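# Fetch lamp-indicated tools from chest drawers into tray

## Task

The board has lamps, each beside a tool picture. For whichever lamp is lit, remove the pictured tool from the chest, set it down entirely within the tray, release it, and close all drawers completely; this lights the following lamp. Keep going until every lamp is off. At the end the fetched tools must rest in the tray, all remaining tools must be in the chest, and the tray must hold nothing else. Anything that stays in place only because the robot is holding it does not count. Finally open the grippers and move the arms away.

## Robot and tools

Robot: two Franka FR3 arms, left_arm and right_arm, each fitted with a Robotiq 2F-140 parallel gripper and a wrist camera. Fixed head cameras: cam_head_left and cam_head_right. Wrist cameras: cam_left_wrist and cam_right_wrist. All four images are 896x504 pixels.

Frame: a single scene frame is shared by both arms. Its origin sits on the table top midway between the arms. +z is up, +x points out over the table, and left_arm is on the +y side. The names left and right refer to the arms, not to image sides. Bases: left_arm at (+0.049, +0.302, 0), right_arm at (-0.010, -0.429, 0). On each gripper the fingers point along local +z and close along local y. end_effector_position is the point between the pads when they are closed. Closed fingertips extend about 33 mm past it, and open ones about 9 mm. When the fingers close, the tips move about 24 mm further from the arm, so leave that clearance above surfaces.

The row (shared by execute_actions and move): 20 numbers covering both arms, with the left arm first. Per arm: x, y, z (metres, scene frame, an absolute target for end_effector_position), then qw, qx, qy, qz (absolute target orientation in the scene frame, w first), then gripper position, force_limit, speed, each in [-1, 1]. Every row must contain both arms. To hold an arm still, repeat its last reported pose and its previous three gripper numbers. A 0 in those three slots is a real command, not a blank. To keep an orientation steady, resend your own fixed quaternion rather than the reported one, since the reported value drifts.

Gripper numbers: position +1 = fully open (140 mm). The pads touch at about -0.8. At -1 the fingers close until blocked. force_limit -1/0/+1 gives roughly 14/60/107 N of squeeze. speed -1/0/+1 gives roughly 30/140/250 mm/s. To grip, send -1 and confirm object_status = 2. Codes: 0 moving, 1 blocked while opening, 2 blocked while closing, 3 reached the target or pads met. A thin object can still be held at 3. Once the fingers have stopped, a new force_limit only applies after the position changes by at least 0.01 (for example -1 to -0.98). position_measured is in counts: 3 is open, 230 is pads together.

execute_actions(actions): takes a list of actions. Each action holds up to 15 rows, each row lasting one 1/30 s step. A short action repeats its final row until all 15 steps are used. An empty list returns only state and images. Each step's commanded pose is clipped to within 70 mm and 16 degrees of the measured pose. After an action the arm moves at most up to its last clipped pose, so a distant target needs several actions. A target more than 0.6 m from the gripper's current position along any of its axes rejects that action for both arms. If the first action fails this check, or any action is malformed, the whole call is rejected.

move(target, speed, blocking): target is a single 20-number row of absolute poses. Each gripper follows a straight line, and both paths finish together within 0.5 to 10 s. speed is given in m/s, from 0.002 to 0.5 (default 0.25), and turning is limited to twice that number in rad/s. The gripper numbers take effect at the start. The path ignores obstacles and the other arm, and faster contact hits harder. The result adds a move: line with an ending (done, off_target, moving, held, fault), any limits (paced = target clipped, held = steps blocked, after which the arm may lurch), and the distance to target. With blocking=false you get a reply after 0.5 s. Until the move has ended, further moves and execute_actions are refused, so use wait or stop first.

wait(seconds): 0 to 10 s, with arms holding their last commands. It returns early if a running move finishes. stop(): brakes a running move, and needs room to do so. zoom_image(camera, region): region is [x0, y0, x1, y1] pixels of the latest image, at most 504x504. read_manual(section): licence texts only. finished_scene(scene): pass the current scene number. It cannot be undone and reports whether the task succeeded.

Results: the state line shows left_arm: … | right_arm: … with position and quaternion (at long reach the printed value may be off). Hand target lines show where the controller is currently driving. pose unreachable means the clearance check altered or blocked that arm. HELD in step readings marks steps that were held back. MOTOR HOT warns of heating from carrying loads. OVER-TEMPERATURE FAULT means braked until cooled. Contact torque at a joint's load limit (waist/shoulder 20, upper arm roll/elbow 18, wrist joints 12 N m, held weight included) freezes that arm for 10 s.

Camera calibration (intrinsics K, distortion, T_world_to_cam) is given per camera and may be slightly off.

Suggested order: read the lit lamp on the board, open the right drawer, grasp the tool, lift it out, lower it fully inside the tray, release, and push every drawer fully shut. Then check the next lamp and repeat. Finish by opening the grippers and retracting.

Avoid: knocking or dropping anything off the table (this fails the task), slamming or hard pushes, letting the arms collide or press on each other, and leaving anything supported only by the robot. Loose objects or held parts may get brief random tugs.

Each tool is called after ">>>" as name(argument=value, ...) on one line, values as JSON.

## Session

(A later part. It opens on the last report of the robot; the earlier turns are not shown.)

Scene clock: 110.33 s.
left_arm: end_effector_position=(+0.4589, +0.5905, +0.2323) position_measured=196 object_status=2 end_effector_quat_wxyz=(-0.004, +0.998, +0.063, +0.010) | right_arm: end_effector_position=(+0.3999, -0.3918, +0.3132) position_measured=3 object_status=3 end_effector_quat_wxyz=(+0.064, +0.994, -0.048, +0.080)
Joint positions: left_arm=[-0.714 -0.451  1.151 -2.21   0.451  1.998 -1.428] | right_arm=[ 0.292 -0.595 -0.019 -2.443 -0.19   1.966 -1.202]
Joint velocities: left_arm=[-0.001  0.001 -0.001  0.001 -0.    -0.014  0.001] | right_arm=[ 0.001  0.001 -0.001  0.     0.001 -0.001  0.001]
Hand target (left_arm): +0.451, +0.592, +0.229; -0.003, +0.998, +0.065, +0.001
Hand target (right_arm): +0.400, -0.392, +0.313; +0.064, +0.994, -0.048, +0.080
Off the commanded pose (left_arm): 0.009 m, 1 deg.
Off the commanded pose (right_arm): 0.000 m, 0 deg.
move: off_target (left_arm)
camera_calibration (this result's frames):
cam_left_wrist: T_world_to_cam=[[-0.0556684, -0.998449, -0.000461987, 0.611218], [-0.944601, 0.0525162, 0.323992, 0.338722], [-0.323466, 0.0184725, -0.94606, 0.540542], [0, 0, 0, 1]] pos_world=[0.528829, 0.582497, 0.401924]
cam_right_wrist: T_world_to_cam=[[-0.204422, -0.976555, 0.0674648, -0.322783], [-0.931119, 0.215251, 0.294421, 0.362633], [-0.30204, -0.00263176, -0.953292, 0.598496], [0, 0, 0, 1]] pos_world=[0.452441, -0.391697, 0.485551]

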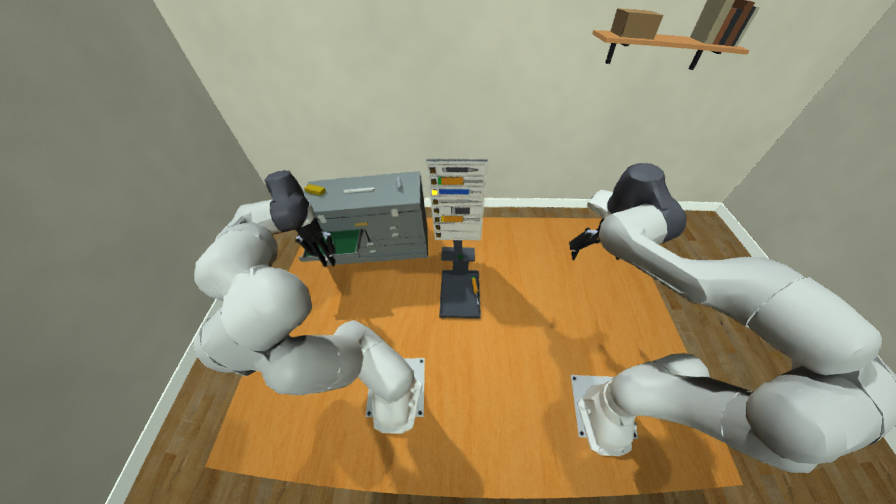

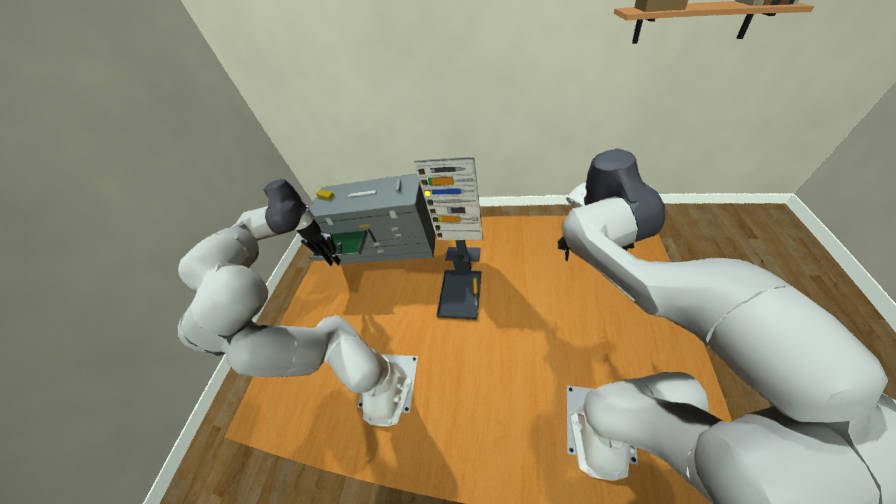

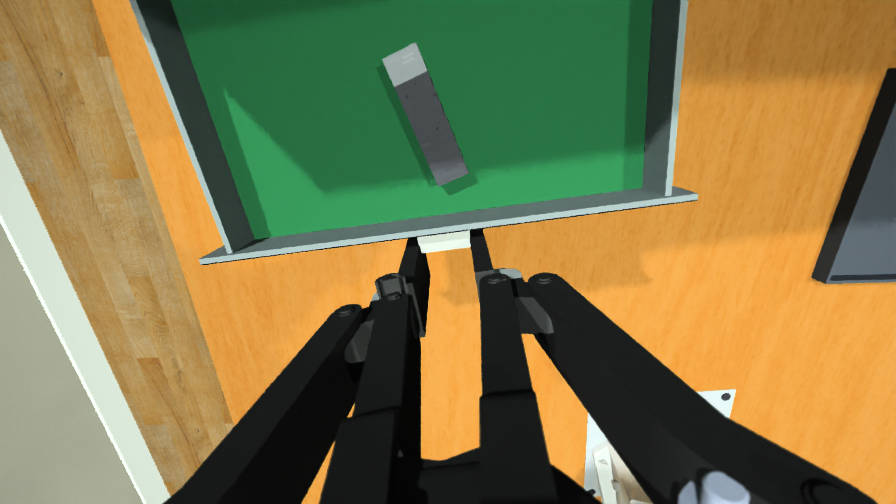

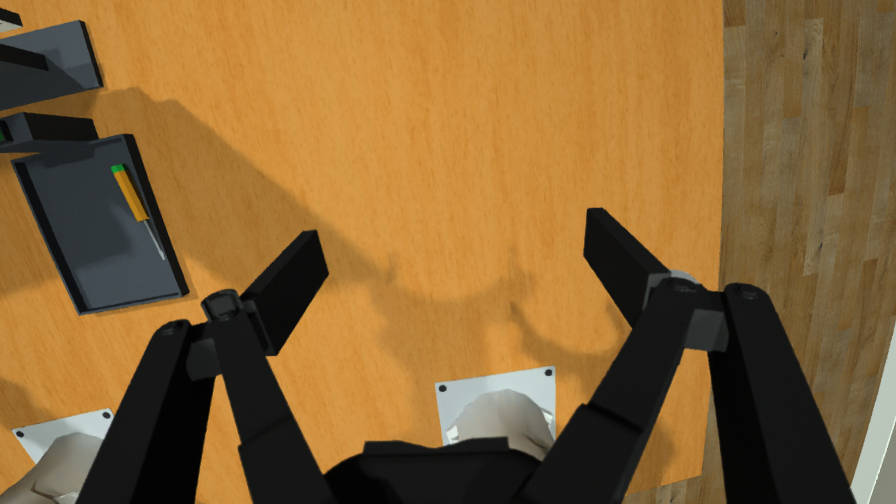

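>>> move(target=[0.600,0.602,0.227,-0.017,0.964,0.063,0.258,-1,0.6,0.5,0.4,-0.392,0.313,0.064,0.994,-0.048,0.08,1,0,0], speed=0.1)

>>> move(target=[0.596,0.602,0.229,-0.017,0.964,0.063,0.258,0,0.6,0.5,0.4,-0.392,0.313,0.064,0.994,-0.048,0.08,1,0,0])

>>> move(target=[0.57,0.602,0.2,-0.017,0.964,0.063,0.258,0,0.6,0.5,0.4,-0.392,0.313,0.064,0.994,-0.048,0.08,1,0,0], speed=0.1)

>>> move(target=[0.596,0.604,0.198,-0.017,0.964,0.063,0.258,0,0.6,0.5,0.4,-0.392,0.313,0.064,0.994,-0.048,0.08,1,0,0], speed=0.1)

>>> move(target=[0.596,0.604,0.198,-0.017,0.964,0.063,0.258,-1,0.6,0.5,0.4,-0.392,0.313,0.064,0.994,-0.048,0.08,1,0,0])

>>> move(target=[0.455,0.589,0.2,0,0.998,0.065,0,-1,0.6,0.5,0.4,-0.392,0.313,0.064,0.994,-0.048,0.08,1,0,0], speed=0.08)

Scene clock: 113.67 s.
left_arm: end_effector_position=(+0.5944, +0.6009, +0.2264) position_measured=196 object_status=2 end_effector_quat_wxyz=(-0.013, +0.966, +0.065, +0.252) | right_arm: end_effector_position=(+0.3999, -0.3918, +0.3132) position_measured=3 object_status=3 end_effector_quat_wxyz=(+0.064, +0.994, -0.048, +0.080)
Joint positions: left_arm=[-0.902 -0.453  1.392 -2.342  0.469  2.686 -1.445] | right_arm=[ 0.292 -0.595 -0.019 -2.443 -0.19   1.966 -1.202]
Joint velocities: left_arm=[-0.003  0.001  0.006 -0.003  0.     0.013 -0.   ] | right_arm=[-0.    -0.001  0.     0.    -0.    -0.001 -0.002]
Hand target (left_arm): +0.599, +0.599, +0.229; -0.014, +0.964, +0.063, +0.257
Hand target (right_arm): +0.400, -0.392, +0.313; +0.064, +0.994, -0.048, +0.080
Off the commanded pose (left_arm): 0.006 m, 1 deg.
Off the commanded pose (right_arm): 0.000 m, 0 deg.
move: off_target (left_arm)
camera_calibration (this result's frames):
cam_left_wrist: T_world_to_cam=[[-0.031767, -0.996759, -0.0739091, 0.63054], [-0.987293, 0.0428128, -0.153036, 0.607214], [0.155704, 0.0681084, -0.985453, 0.272823], [0, 0, 0, 1]] pos_world=[0.577049, 0.583918, 0.408383]
cam_right_wrist: T_world_to_cam=[[-0.204422, -0.976555, 0.0674648, -0.322783], [-0.931119, 0.215251, 0.294421, 0.362633], [-0.30204, -0.0026317, -0.953292, 0.598496], [0, 0, 0, 1]] pos_world=[0.452441, -0.391697, 0.485551]

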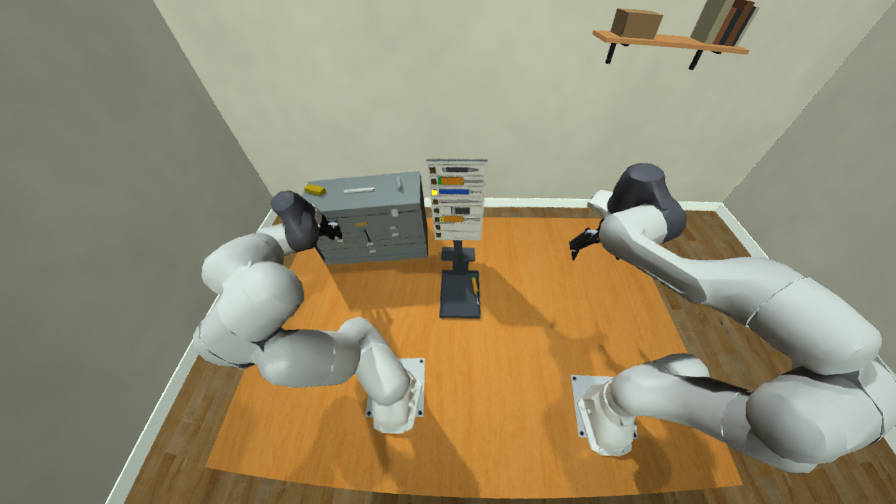

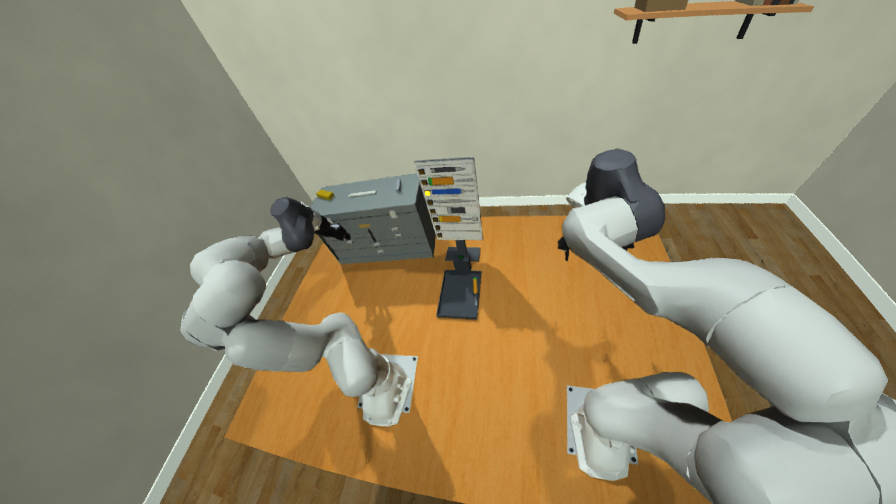

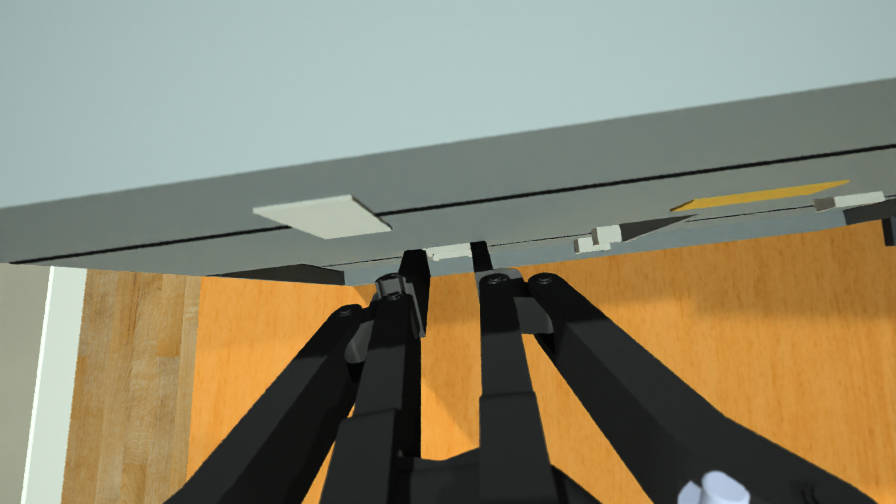

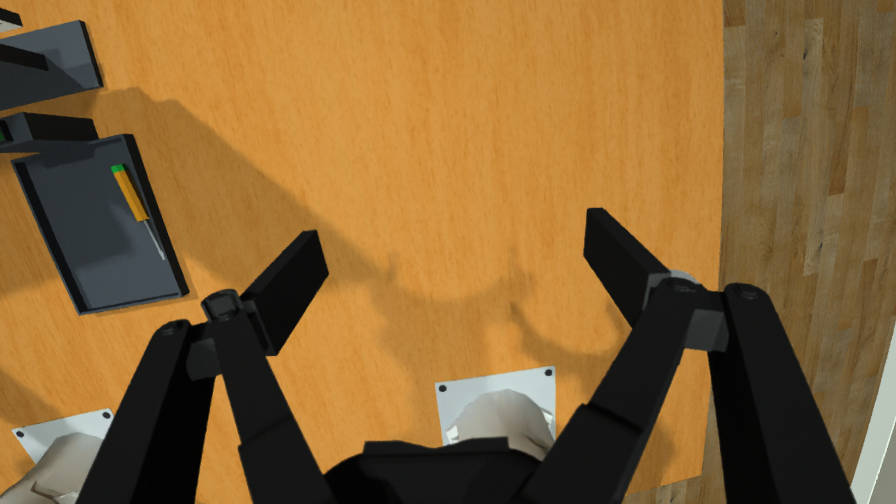

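Scene clock: 114.37 s.
left_arm: end_effector_position=(+0.5942, +0.6013, +0.2268) position_measured=129 object_status=3 end_effector_quat_wxyz=(-0.014, +0.965, +0.065, +0.254) | right_arm: end_effector_position=(+0.3999, -0.3918, +0.3132) position_measured=3 object_status=3 end_effector_quat_wxyz=(+0.064, +0.994, -0.048, +0.080)
Joint positions: left_arm=[-0.895 -0.453  1.388 -2.347  0.471  2.694 -1.445] | right_arm=[ 0.292 -0.595 -0.019 -2.443 -0.19   1.966 -1.202]
Joint velocities: left_arm=[ 0.001 -0.     0.    -0.004  0.     0.004  0.001] | right_arm=[ 0.     0.002 -0.002  0.001  0.     0.001 -0.002]
Hand target (left_arm): +0.596, +0.602, +0.229; -0.017, +0.964, +0.063, +0.258
Hand target (right_arm): +0.400, -0.392, +0.313; +0.064, +0.994, -0.048, +0.080
Off the commanded pose (left_arm): 0.003 m, 1 deg.
Off the commanded pose (right_arm): 0.000 m, 0 deg.
move: done
camera_calibration (this result's frames):
cam_left_wrist: T_world_to_cam=[[-0.030484, -0.996636, -0.0760781, 0.630661], [-0.98646, 0.0422689, -0.158462, 0.608201], [0.161145, 0.0702174, -0.98443, 0.268481], [0, 0, 0, 1]] pos_world=[0.575927, 0.583979, 0.408657]
cam_right_wrist: T_world_to_cam=[[-0.204422, -0.976555, 0.0674648, -0.322783], [-0.931119, 0.215251, 0.294421, 0.362633], [-0.30204, -0.00263172, -0.953292, 0.598496], [0, 0, 0, 1]] pos_world=[0.452441, -0.391697, 0.485551]

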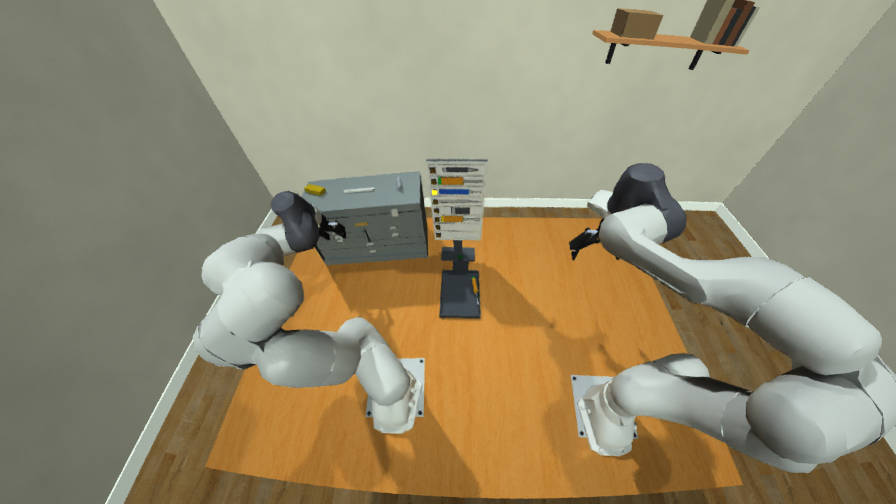

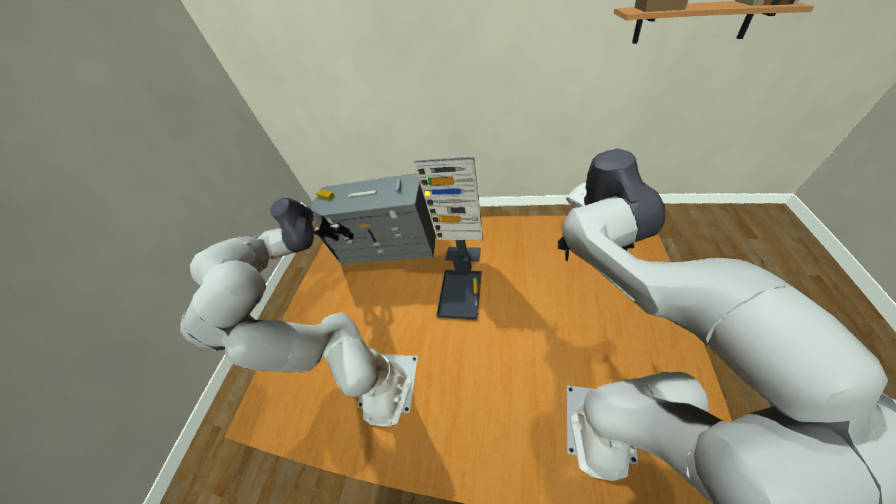

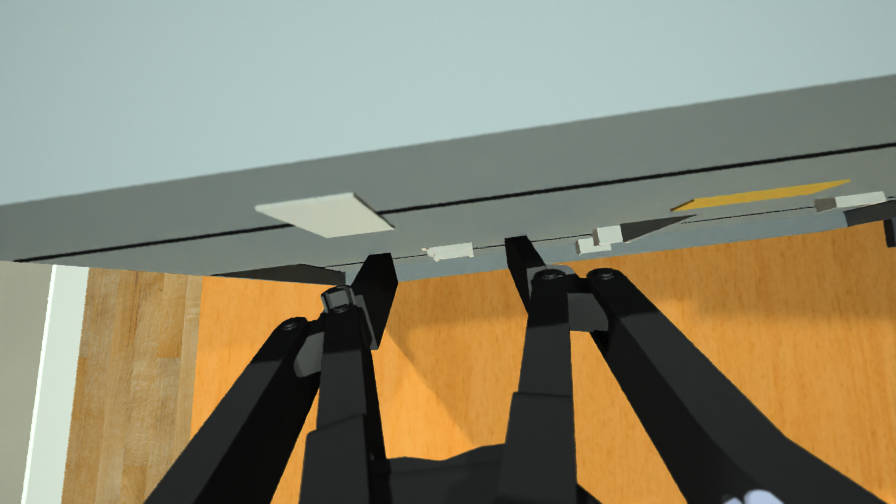

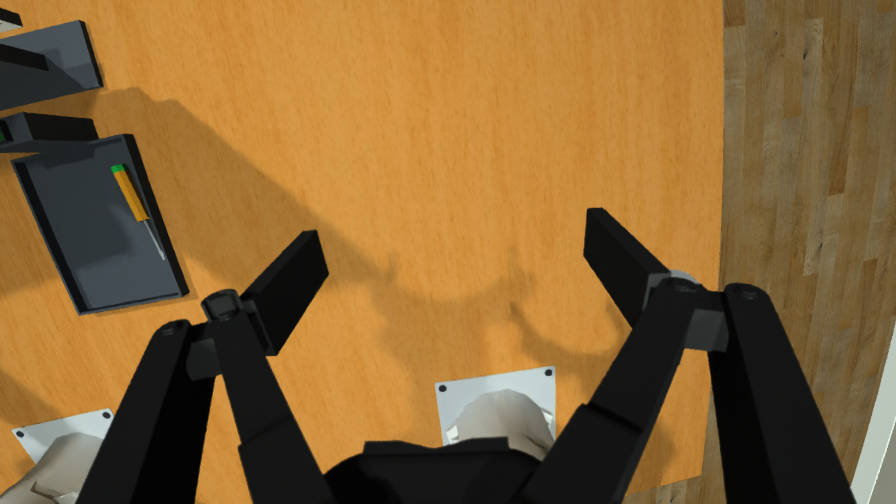

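Scene clock: 115.30 s.
left_arm: end_effector_position=(+0.5705, +0.6009, +0.2002) position_measured=129 object_status=3 end_effector_quat_wxyz=(-0.015, +0.964, +0.066, +0.257) | right_arm: end_effector_position=(+0.3999, -0.3918, +0.3132) position_measured=3 object_status=3 end_effector_quat_wxyz=(+0.064, +0.994, -0.048, +0.080)
Joint positions: left_arm=[-0.831 -0.46   1.386 -2.439  0.511  2.772 -1.444] | right_arm=[ 0.292 -0.595 -0.019 -2.443 -0.19   1.966 -1.202]
Joint velocities: left_arm=[-0.001  0.     0.001 -0.001  0.004  0.013 -0.002] | right_arm=[-0.001  0.    -0.     0.001 -0.001  0.    -0.001]
Hand target (left_arm): +0.570, +0.602, +0.200; -0.017, +0.964, +0.063, +0.258
Hand target (right_arm): +0.400, -0.392, +0.313; +0.064, +0.994, -0.048, +0.080
Off the commanded pose (left_arm): 0.001 m, 0 deg.
Off the commanded pose (right_arm): 0.000 m, 0 deg.
move: done
camera_calibration (this result's frames):
cam_left_wrist: T_world_to_cam=[[-0.0276218, -0.996564, -0.07809, 0.626175], [-0.985877, 0.0400673, -0.162606, 0.58244], [0.165176, 0.0724956, -0.983596, 0.242319], [0, 0, 0, 1]] pos_world=[0.551485, 0.583119, 0.38195]
cam_right_wrist: T_world_to_cam=[[-0.204422, -0.976555, 0.0674648, -0.322783], [-0.931119, 0.215251, 0.294421, 0.362633], [-0.30204, -0.00263168, -0.953292, 0.598496], [0, 0, 0, 1]] pos_world=[0.452441, -0.391697, 0.485551]

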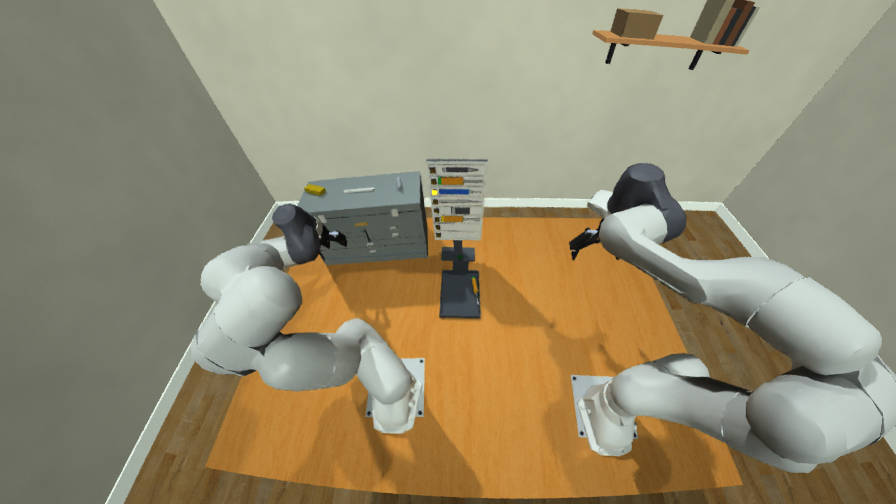

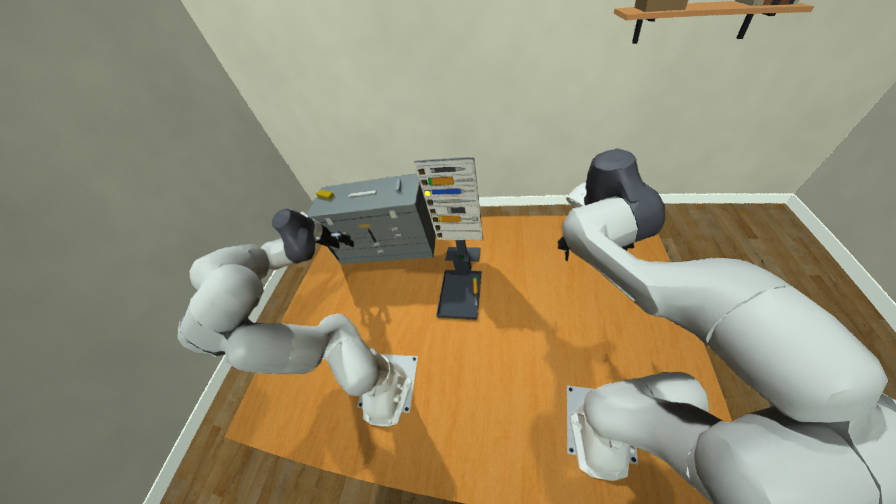

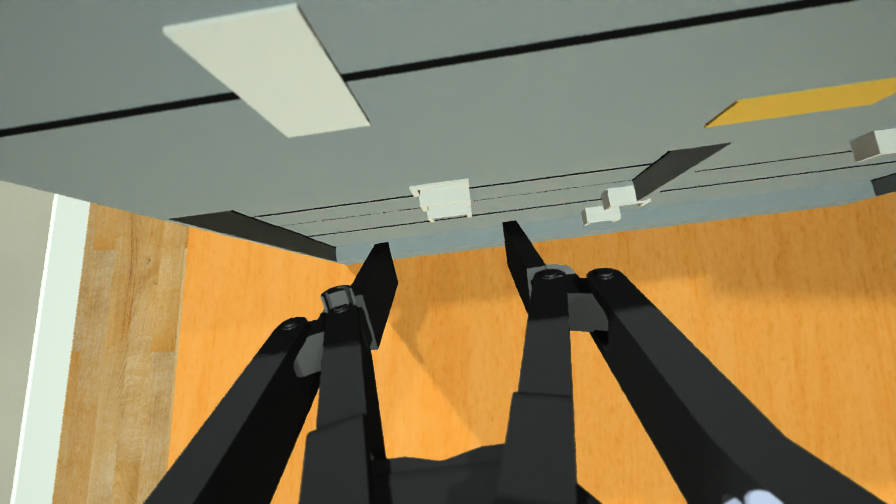

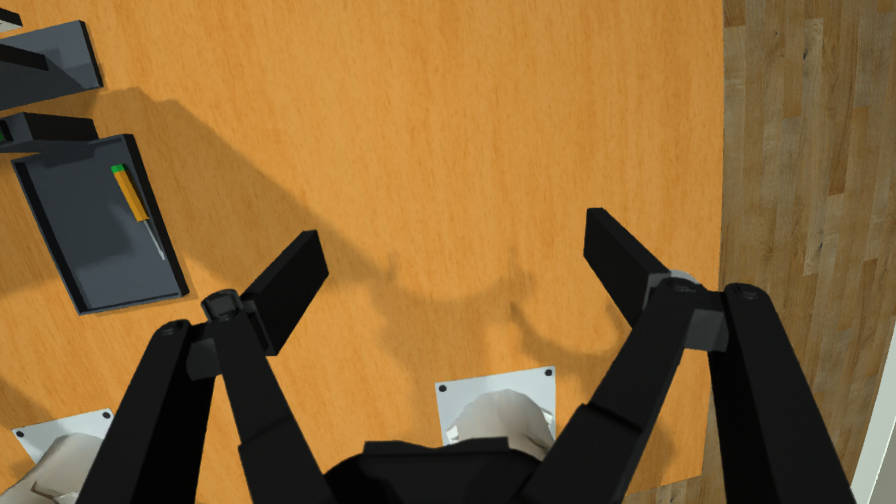

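Scene clock: 116.10 s.
left_arm: end_effector_position=(+0.5944, +0.6025, +0.1959) position_measured=129 object_status=3 end_effector_quat_wxyz=(-0.016, +0.965, +0.063, +0.255) | right_arm: end_effector_position=(+0.3999, -0.3918, +0.3132) position_measured=3 object_status=3 end_effector_quat_wxyz=(+0.064, +0.994, -0.048, +0.080)
Joint positions: left_arm=[-0.997 -0.431  1.518 -2.375  0.491  2.78  -1.444] | right_arm=[ 0.292 -0.595 -0.019 -2.443 -0.19   1.966 -1.202]
Joint velocities: left_arm=[-0.016 -0.001  0.017  0.006 -0.     0.     0.001] | right_arm=[-0.    -0.     0.001  0.    -0.001 -0.     0.001]
Hand target (left_arm): +0.596, +0.603, +0.197; -0.016, +0.964, +0.063, +0.257
Hand target (right_arm): +0.400, -0.392, +0.313; +0.064, +0.994, -0.048, +0.080
Off the commanded pose (left_arm): 0.003 m, 0 deg.
Off the commanded pose (right_arm): 0.000 m, 0 deg.
move: done
camera_calibration (this result's frames):
cam_left_wrist: T_world_to_cam=[[-0.0339402, -0.996133, -0.0810356, 0.632238], [-0.986047, 0.0465972, -0.159811, 0.600881], [0.16297, 0.0744809, -0.983816, 0.234227], [0, 0, 0, 1]] pos_world=[0.575784, 0.584348, 0.377698]
cam_right_wrist: T_world_to_cam=[[-0.204422, -0.976555, 0.0674648, -0.322783], [-0.931119, 0.215251, 0.294421, 0.362633], [-0.30204, -0.00263178, -0.953292, 0.598496], [0, 0, 0, 1]] pos_world=[0.452441, -0.391697, 0.485551]

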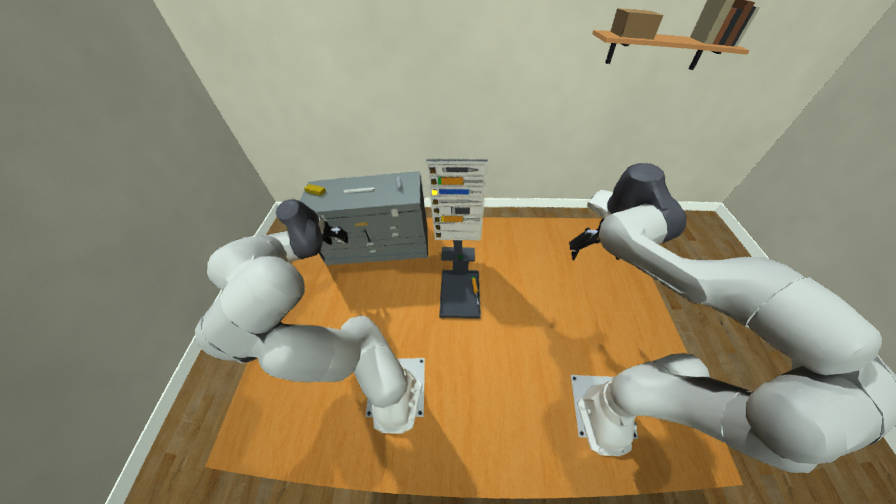

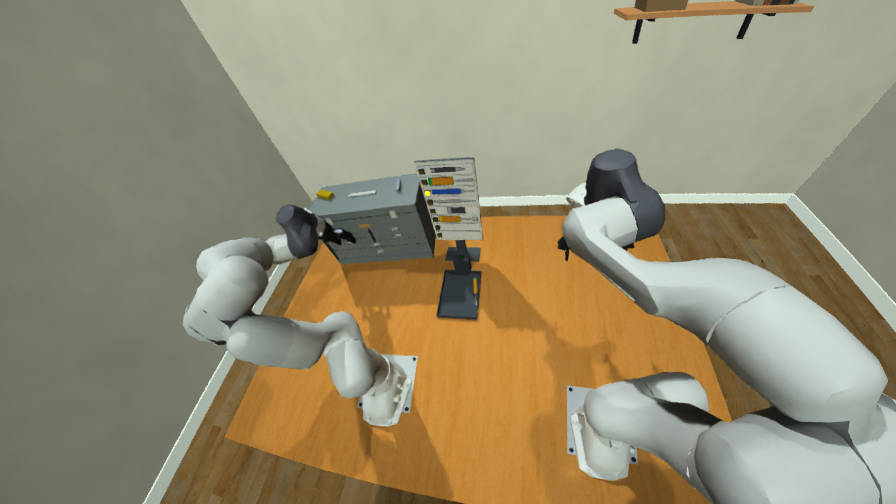

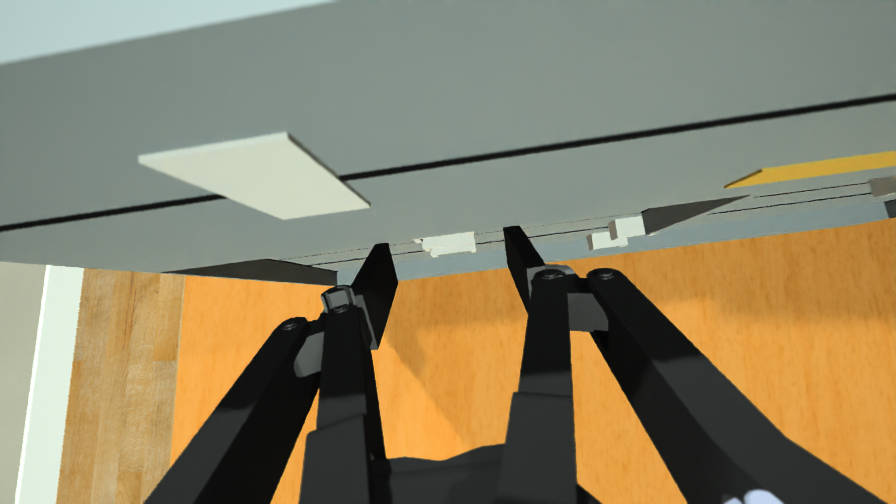

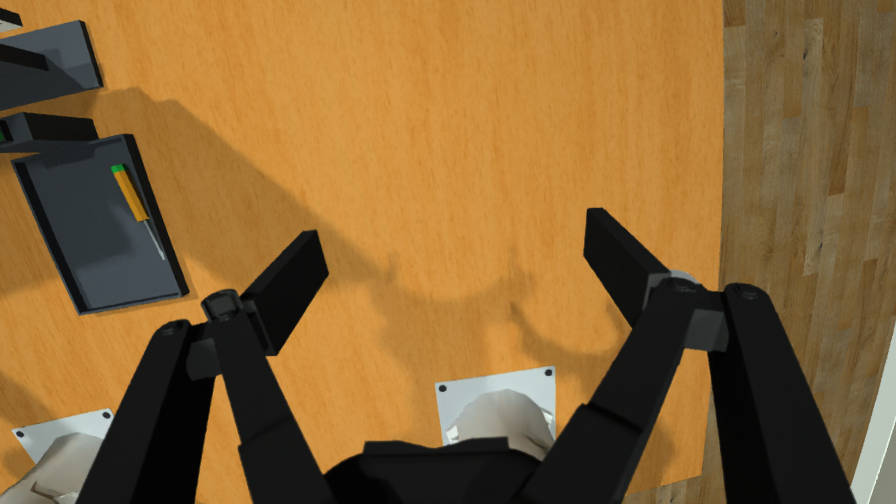

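Scene clock: 116.80 s.
left_arm: end_effector_position=(+0.5954, +0.6006, +0.1963) position_measured=195 object_status=2 end_effector_quat_wxyz=(-0.016, +0.965, +0.061, +0.256) | right_arm: end_effector_position=(+0.3999, -0.3918, +0.3132) position_measured=3 object_status=3 end_effector_quat_wxyz=(+0.064, +0.994, -0.048, +0.080)
Joint positions: left_arm=[-0.998 -0.432  1.517 -2.376  0.491  2.78  -1.444] | right_arm=[ 0.292 -0.595 -0.019 -2.443 -0.19   1.966 -1.202]
Joint velocities: left_arm=[ 0.001 -0.     0.001 -0.    -0.001  0.001  0.002] | right_arm=[-0.     0.     0.    -0.     0.    -0.001 -0.   ]
Hand target (left_arm): +0.596, +0.604, +0.198; -0.017, +0.964, +0.063, +0.258
Hand target (right_arm): +0.400, -0.392, +0.313; +0.064, +0.994, -0.048, +0.080
Off the commanded pose (left_arm): 0.004 m, 0 deg.
Off the commanded pose (right_arm): 0.000 m, 0 deg.
move: off_target (left_arm)
camera_calibration (this result's frames):
cam_left_wrist: T_world_to_cam=[[-0.0371881, -0.996047, -0.0806666, 0.632196], [-0.985782, 0.0498018, -0.160482, 0.600042], [0.163865, 0.0735516, -0.983737, 0.234536], [0, 0, 0, 1]] pos_world=[0.576588, 0.582564, 0.378015]
cam_right_wrist: T_world_to_cam=[[-0.204422, -0.976555, 0.0674648, -0.322783], [-0.931119, 0.21525, 0.294421, 0.362633], [-0.30204, -0.00263175, -0.953292, 0.598496], [0, 0, 0, 1]] pos_world=[0.452441, -0.391697, 0.485551]

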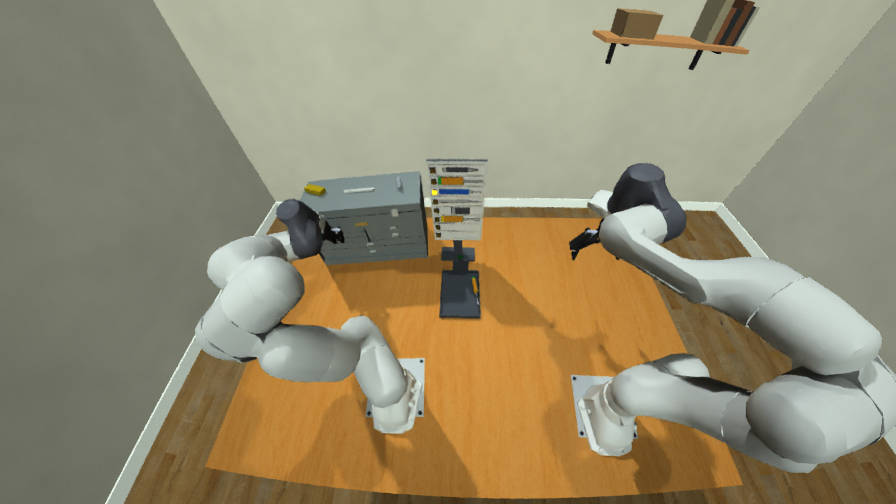

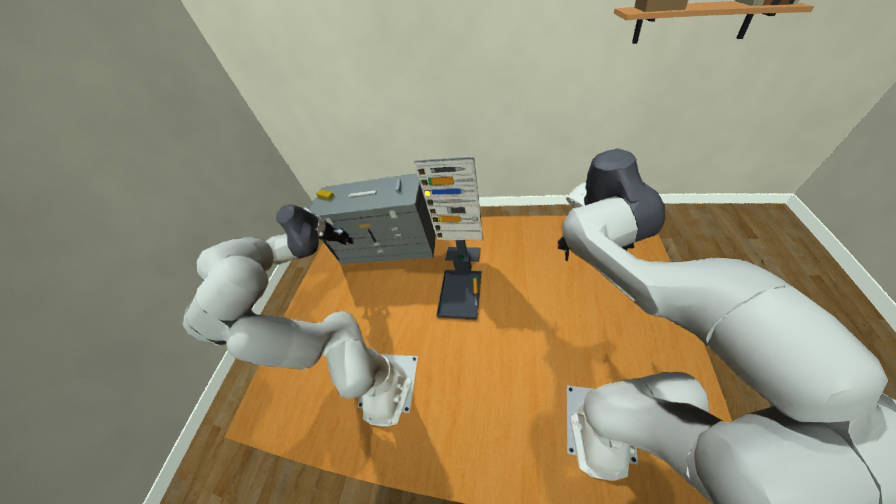

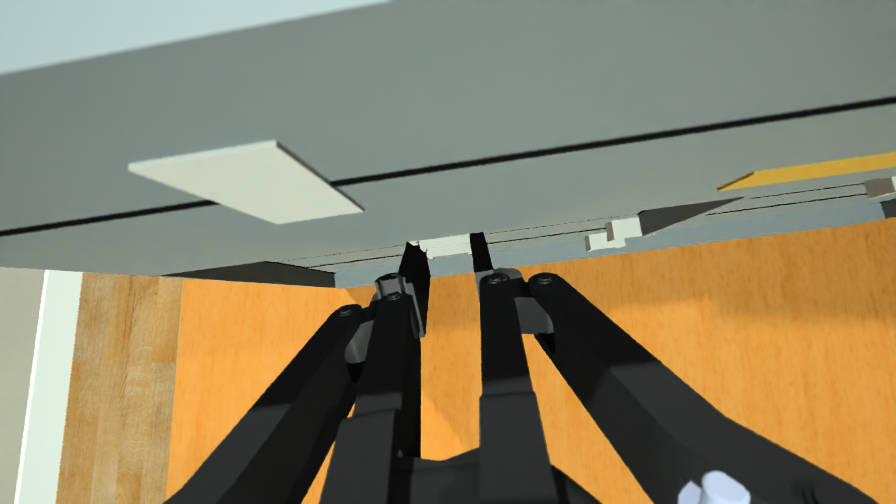

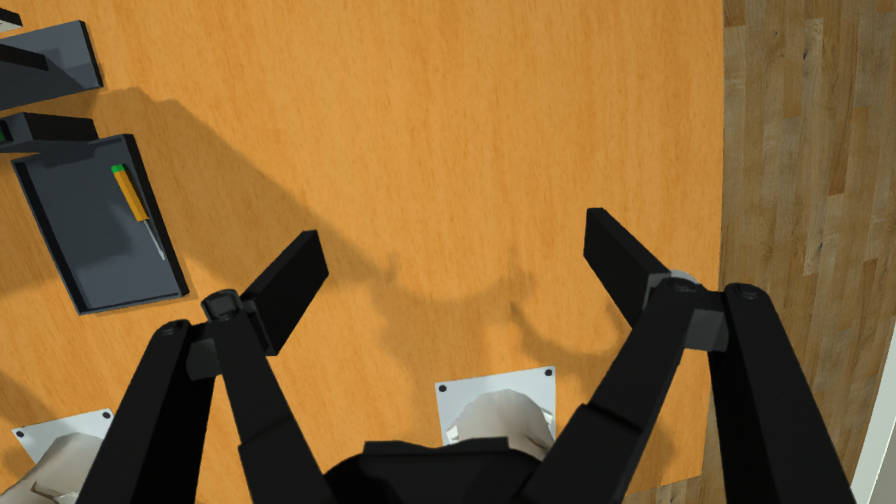

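Scene clock: 120.50 s.
left_arm: end_effector_position=(+0.4654, +0.5907, +0.2025) position_measured=196 object_status=2 end_effector_quat_wxyz=(-0.004, +0.998, +0.063, +0.012) | right_arm: end_effector_position=(+0.3999, -0.3918, +0.3132) position_measured=3 object_status=3 end_effector_quat_wxyz=(+0.064, +0.994, -0.048, +0.080)
Joint positions: left_arm=[-0.776 -0.411  1.237 -2.245  0.446  2.085 -1.422] | right_arm=[ 0.292 -0.595 -0.019 -2.443 -0.19   1.966 -1.202]
Joint velocities: left_arm=[ 0.002 -0.    -0.002  0.002  0.    -0.015  0.001] | right_arm=[-0.     0.     0.    -0.    -0.001 -0.    -0.   ]
Hand target (left_arm): +0.456, +0.592, +0.199; -0.003, +0.998, +0.065, +0.001
Hand target (right_arm): +0.400, -0.392, +0.313; +0.064, +0.994, -0.048, +0.080
Off the commanded pose (left_arm): 0.011 m, 1 deg.
Off the commanded pose (right_arm): 0.000 m, 0 deg.
move: off_target (left_arm)
camera_calibration (this result's frames):
cam_left_wrist: T_world_to_cam=[[-0.0571669, -0.998363, -0.00204285, 0.6127], [-0.945534, 0.0534849, 0.3211, 0.354925], [-0.320465, 0.0202879, -0.947043, 0.512108], [0, 0, 0, 1]] pos_world=[0.534732, 0.582324, 0.372273]
cam_right_wrist: T_world_to_cam=[[-0.204422, -0.976555, 0.0674649, -0.322783], [-0.931119, 0.215251, 0.294421, 0.362633], [-0.30204, -0.00263181, -0.953292, 0.598496], [0, 0, 0, 1]] pos_world=[0.452441, -0.391697, 0.485551]

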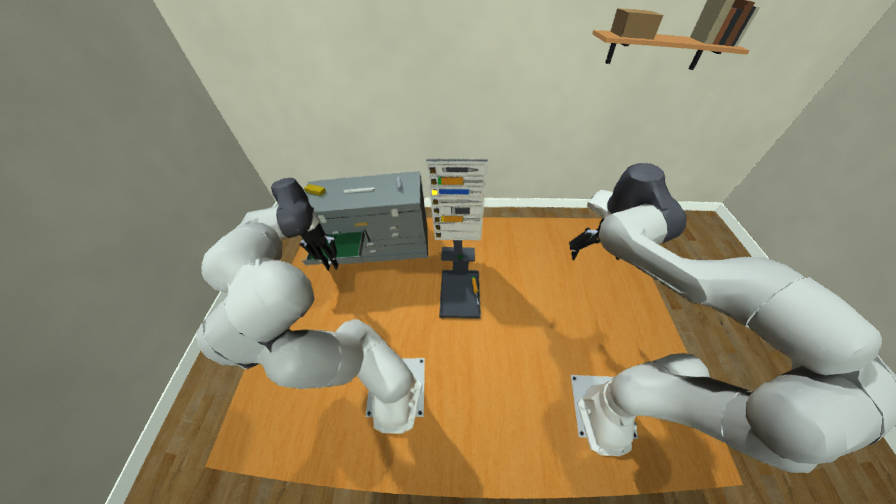

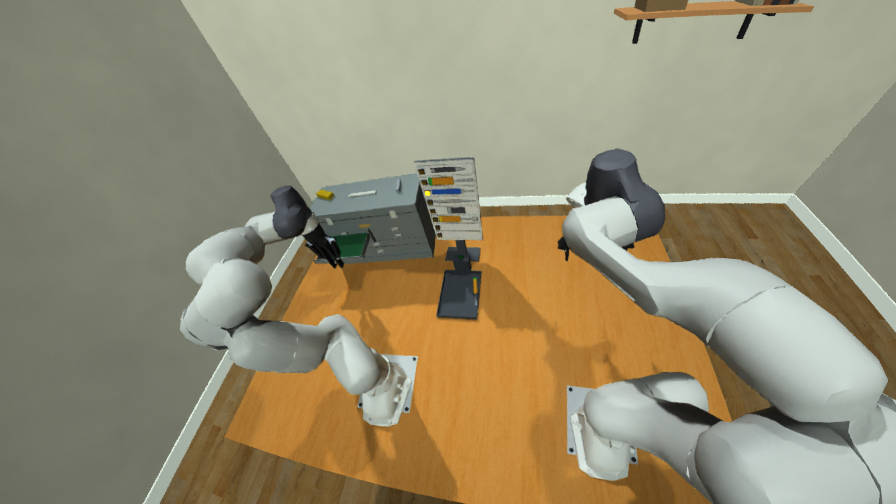

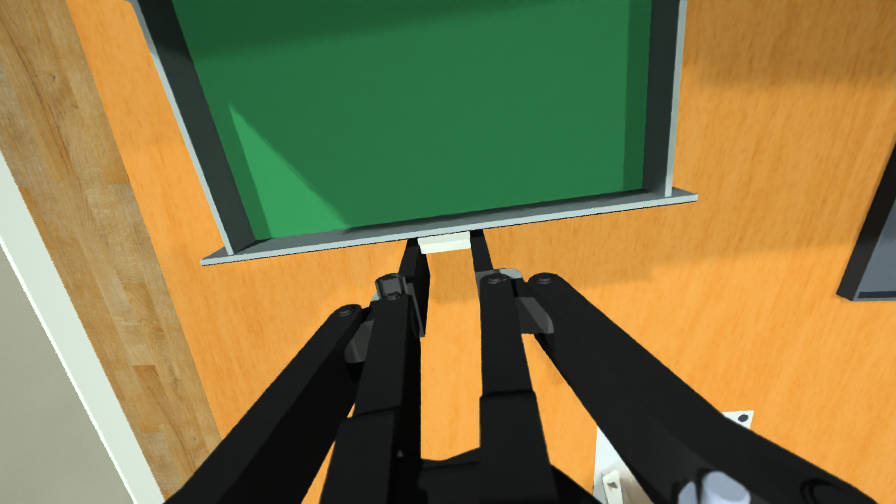

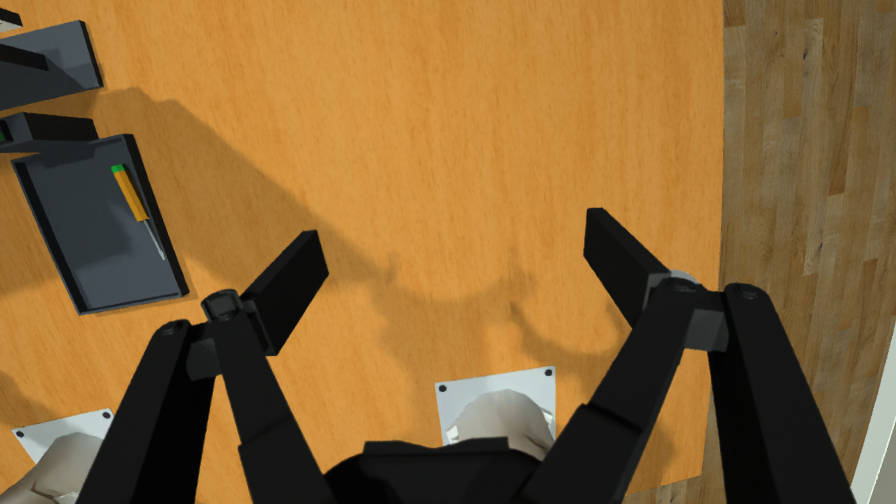

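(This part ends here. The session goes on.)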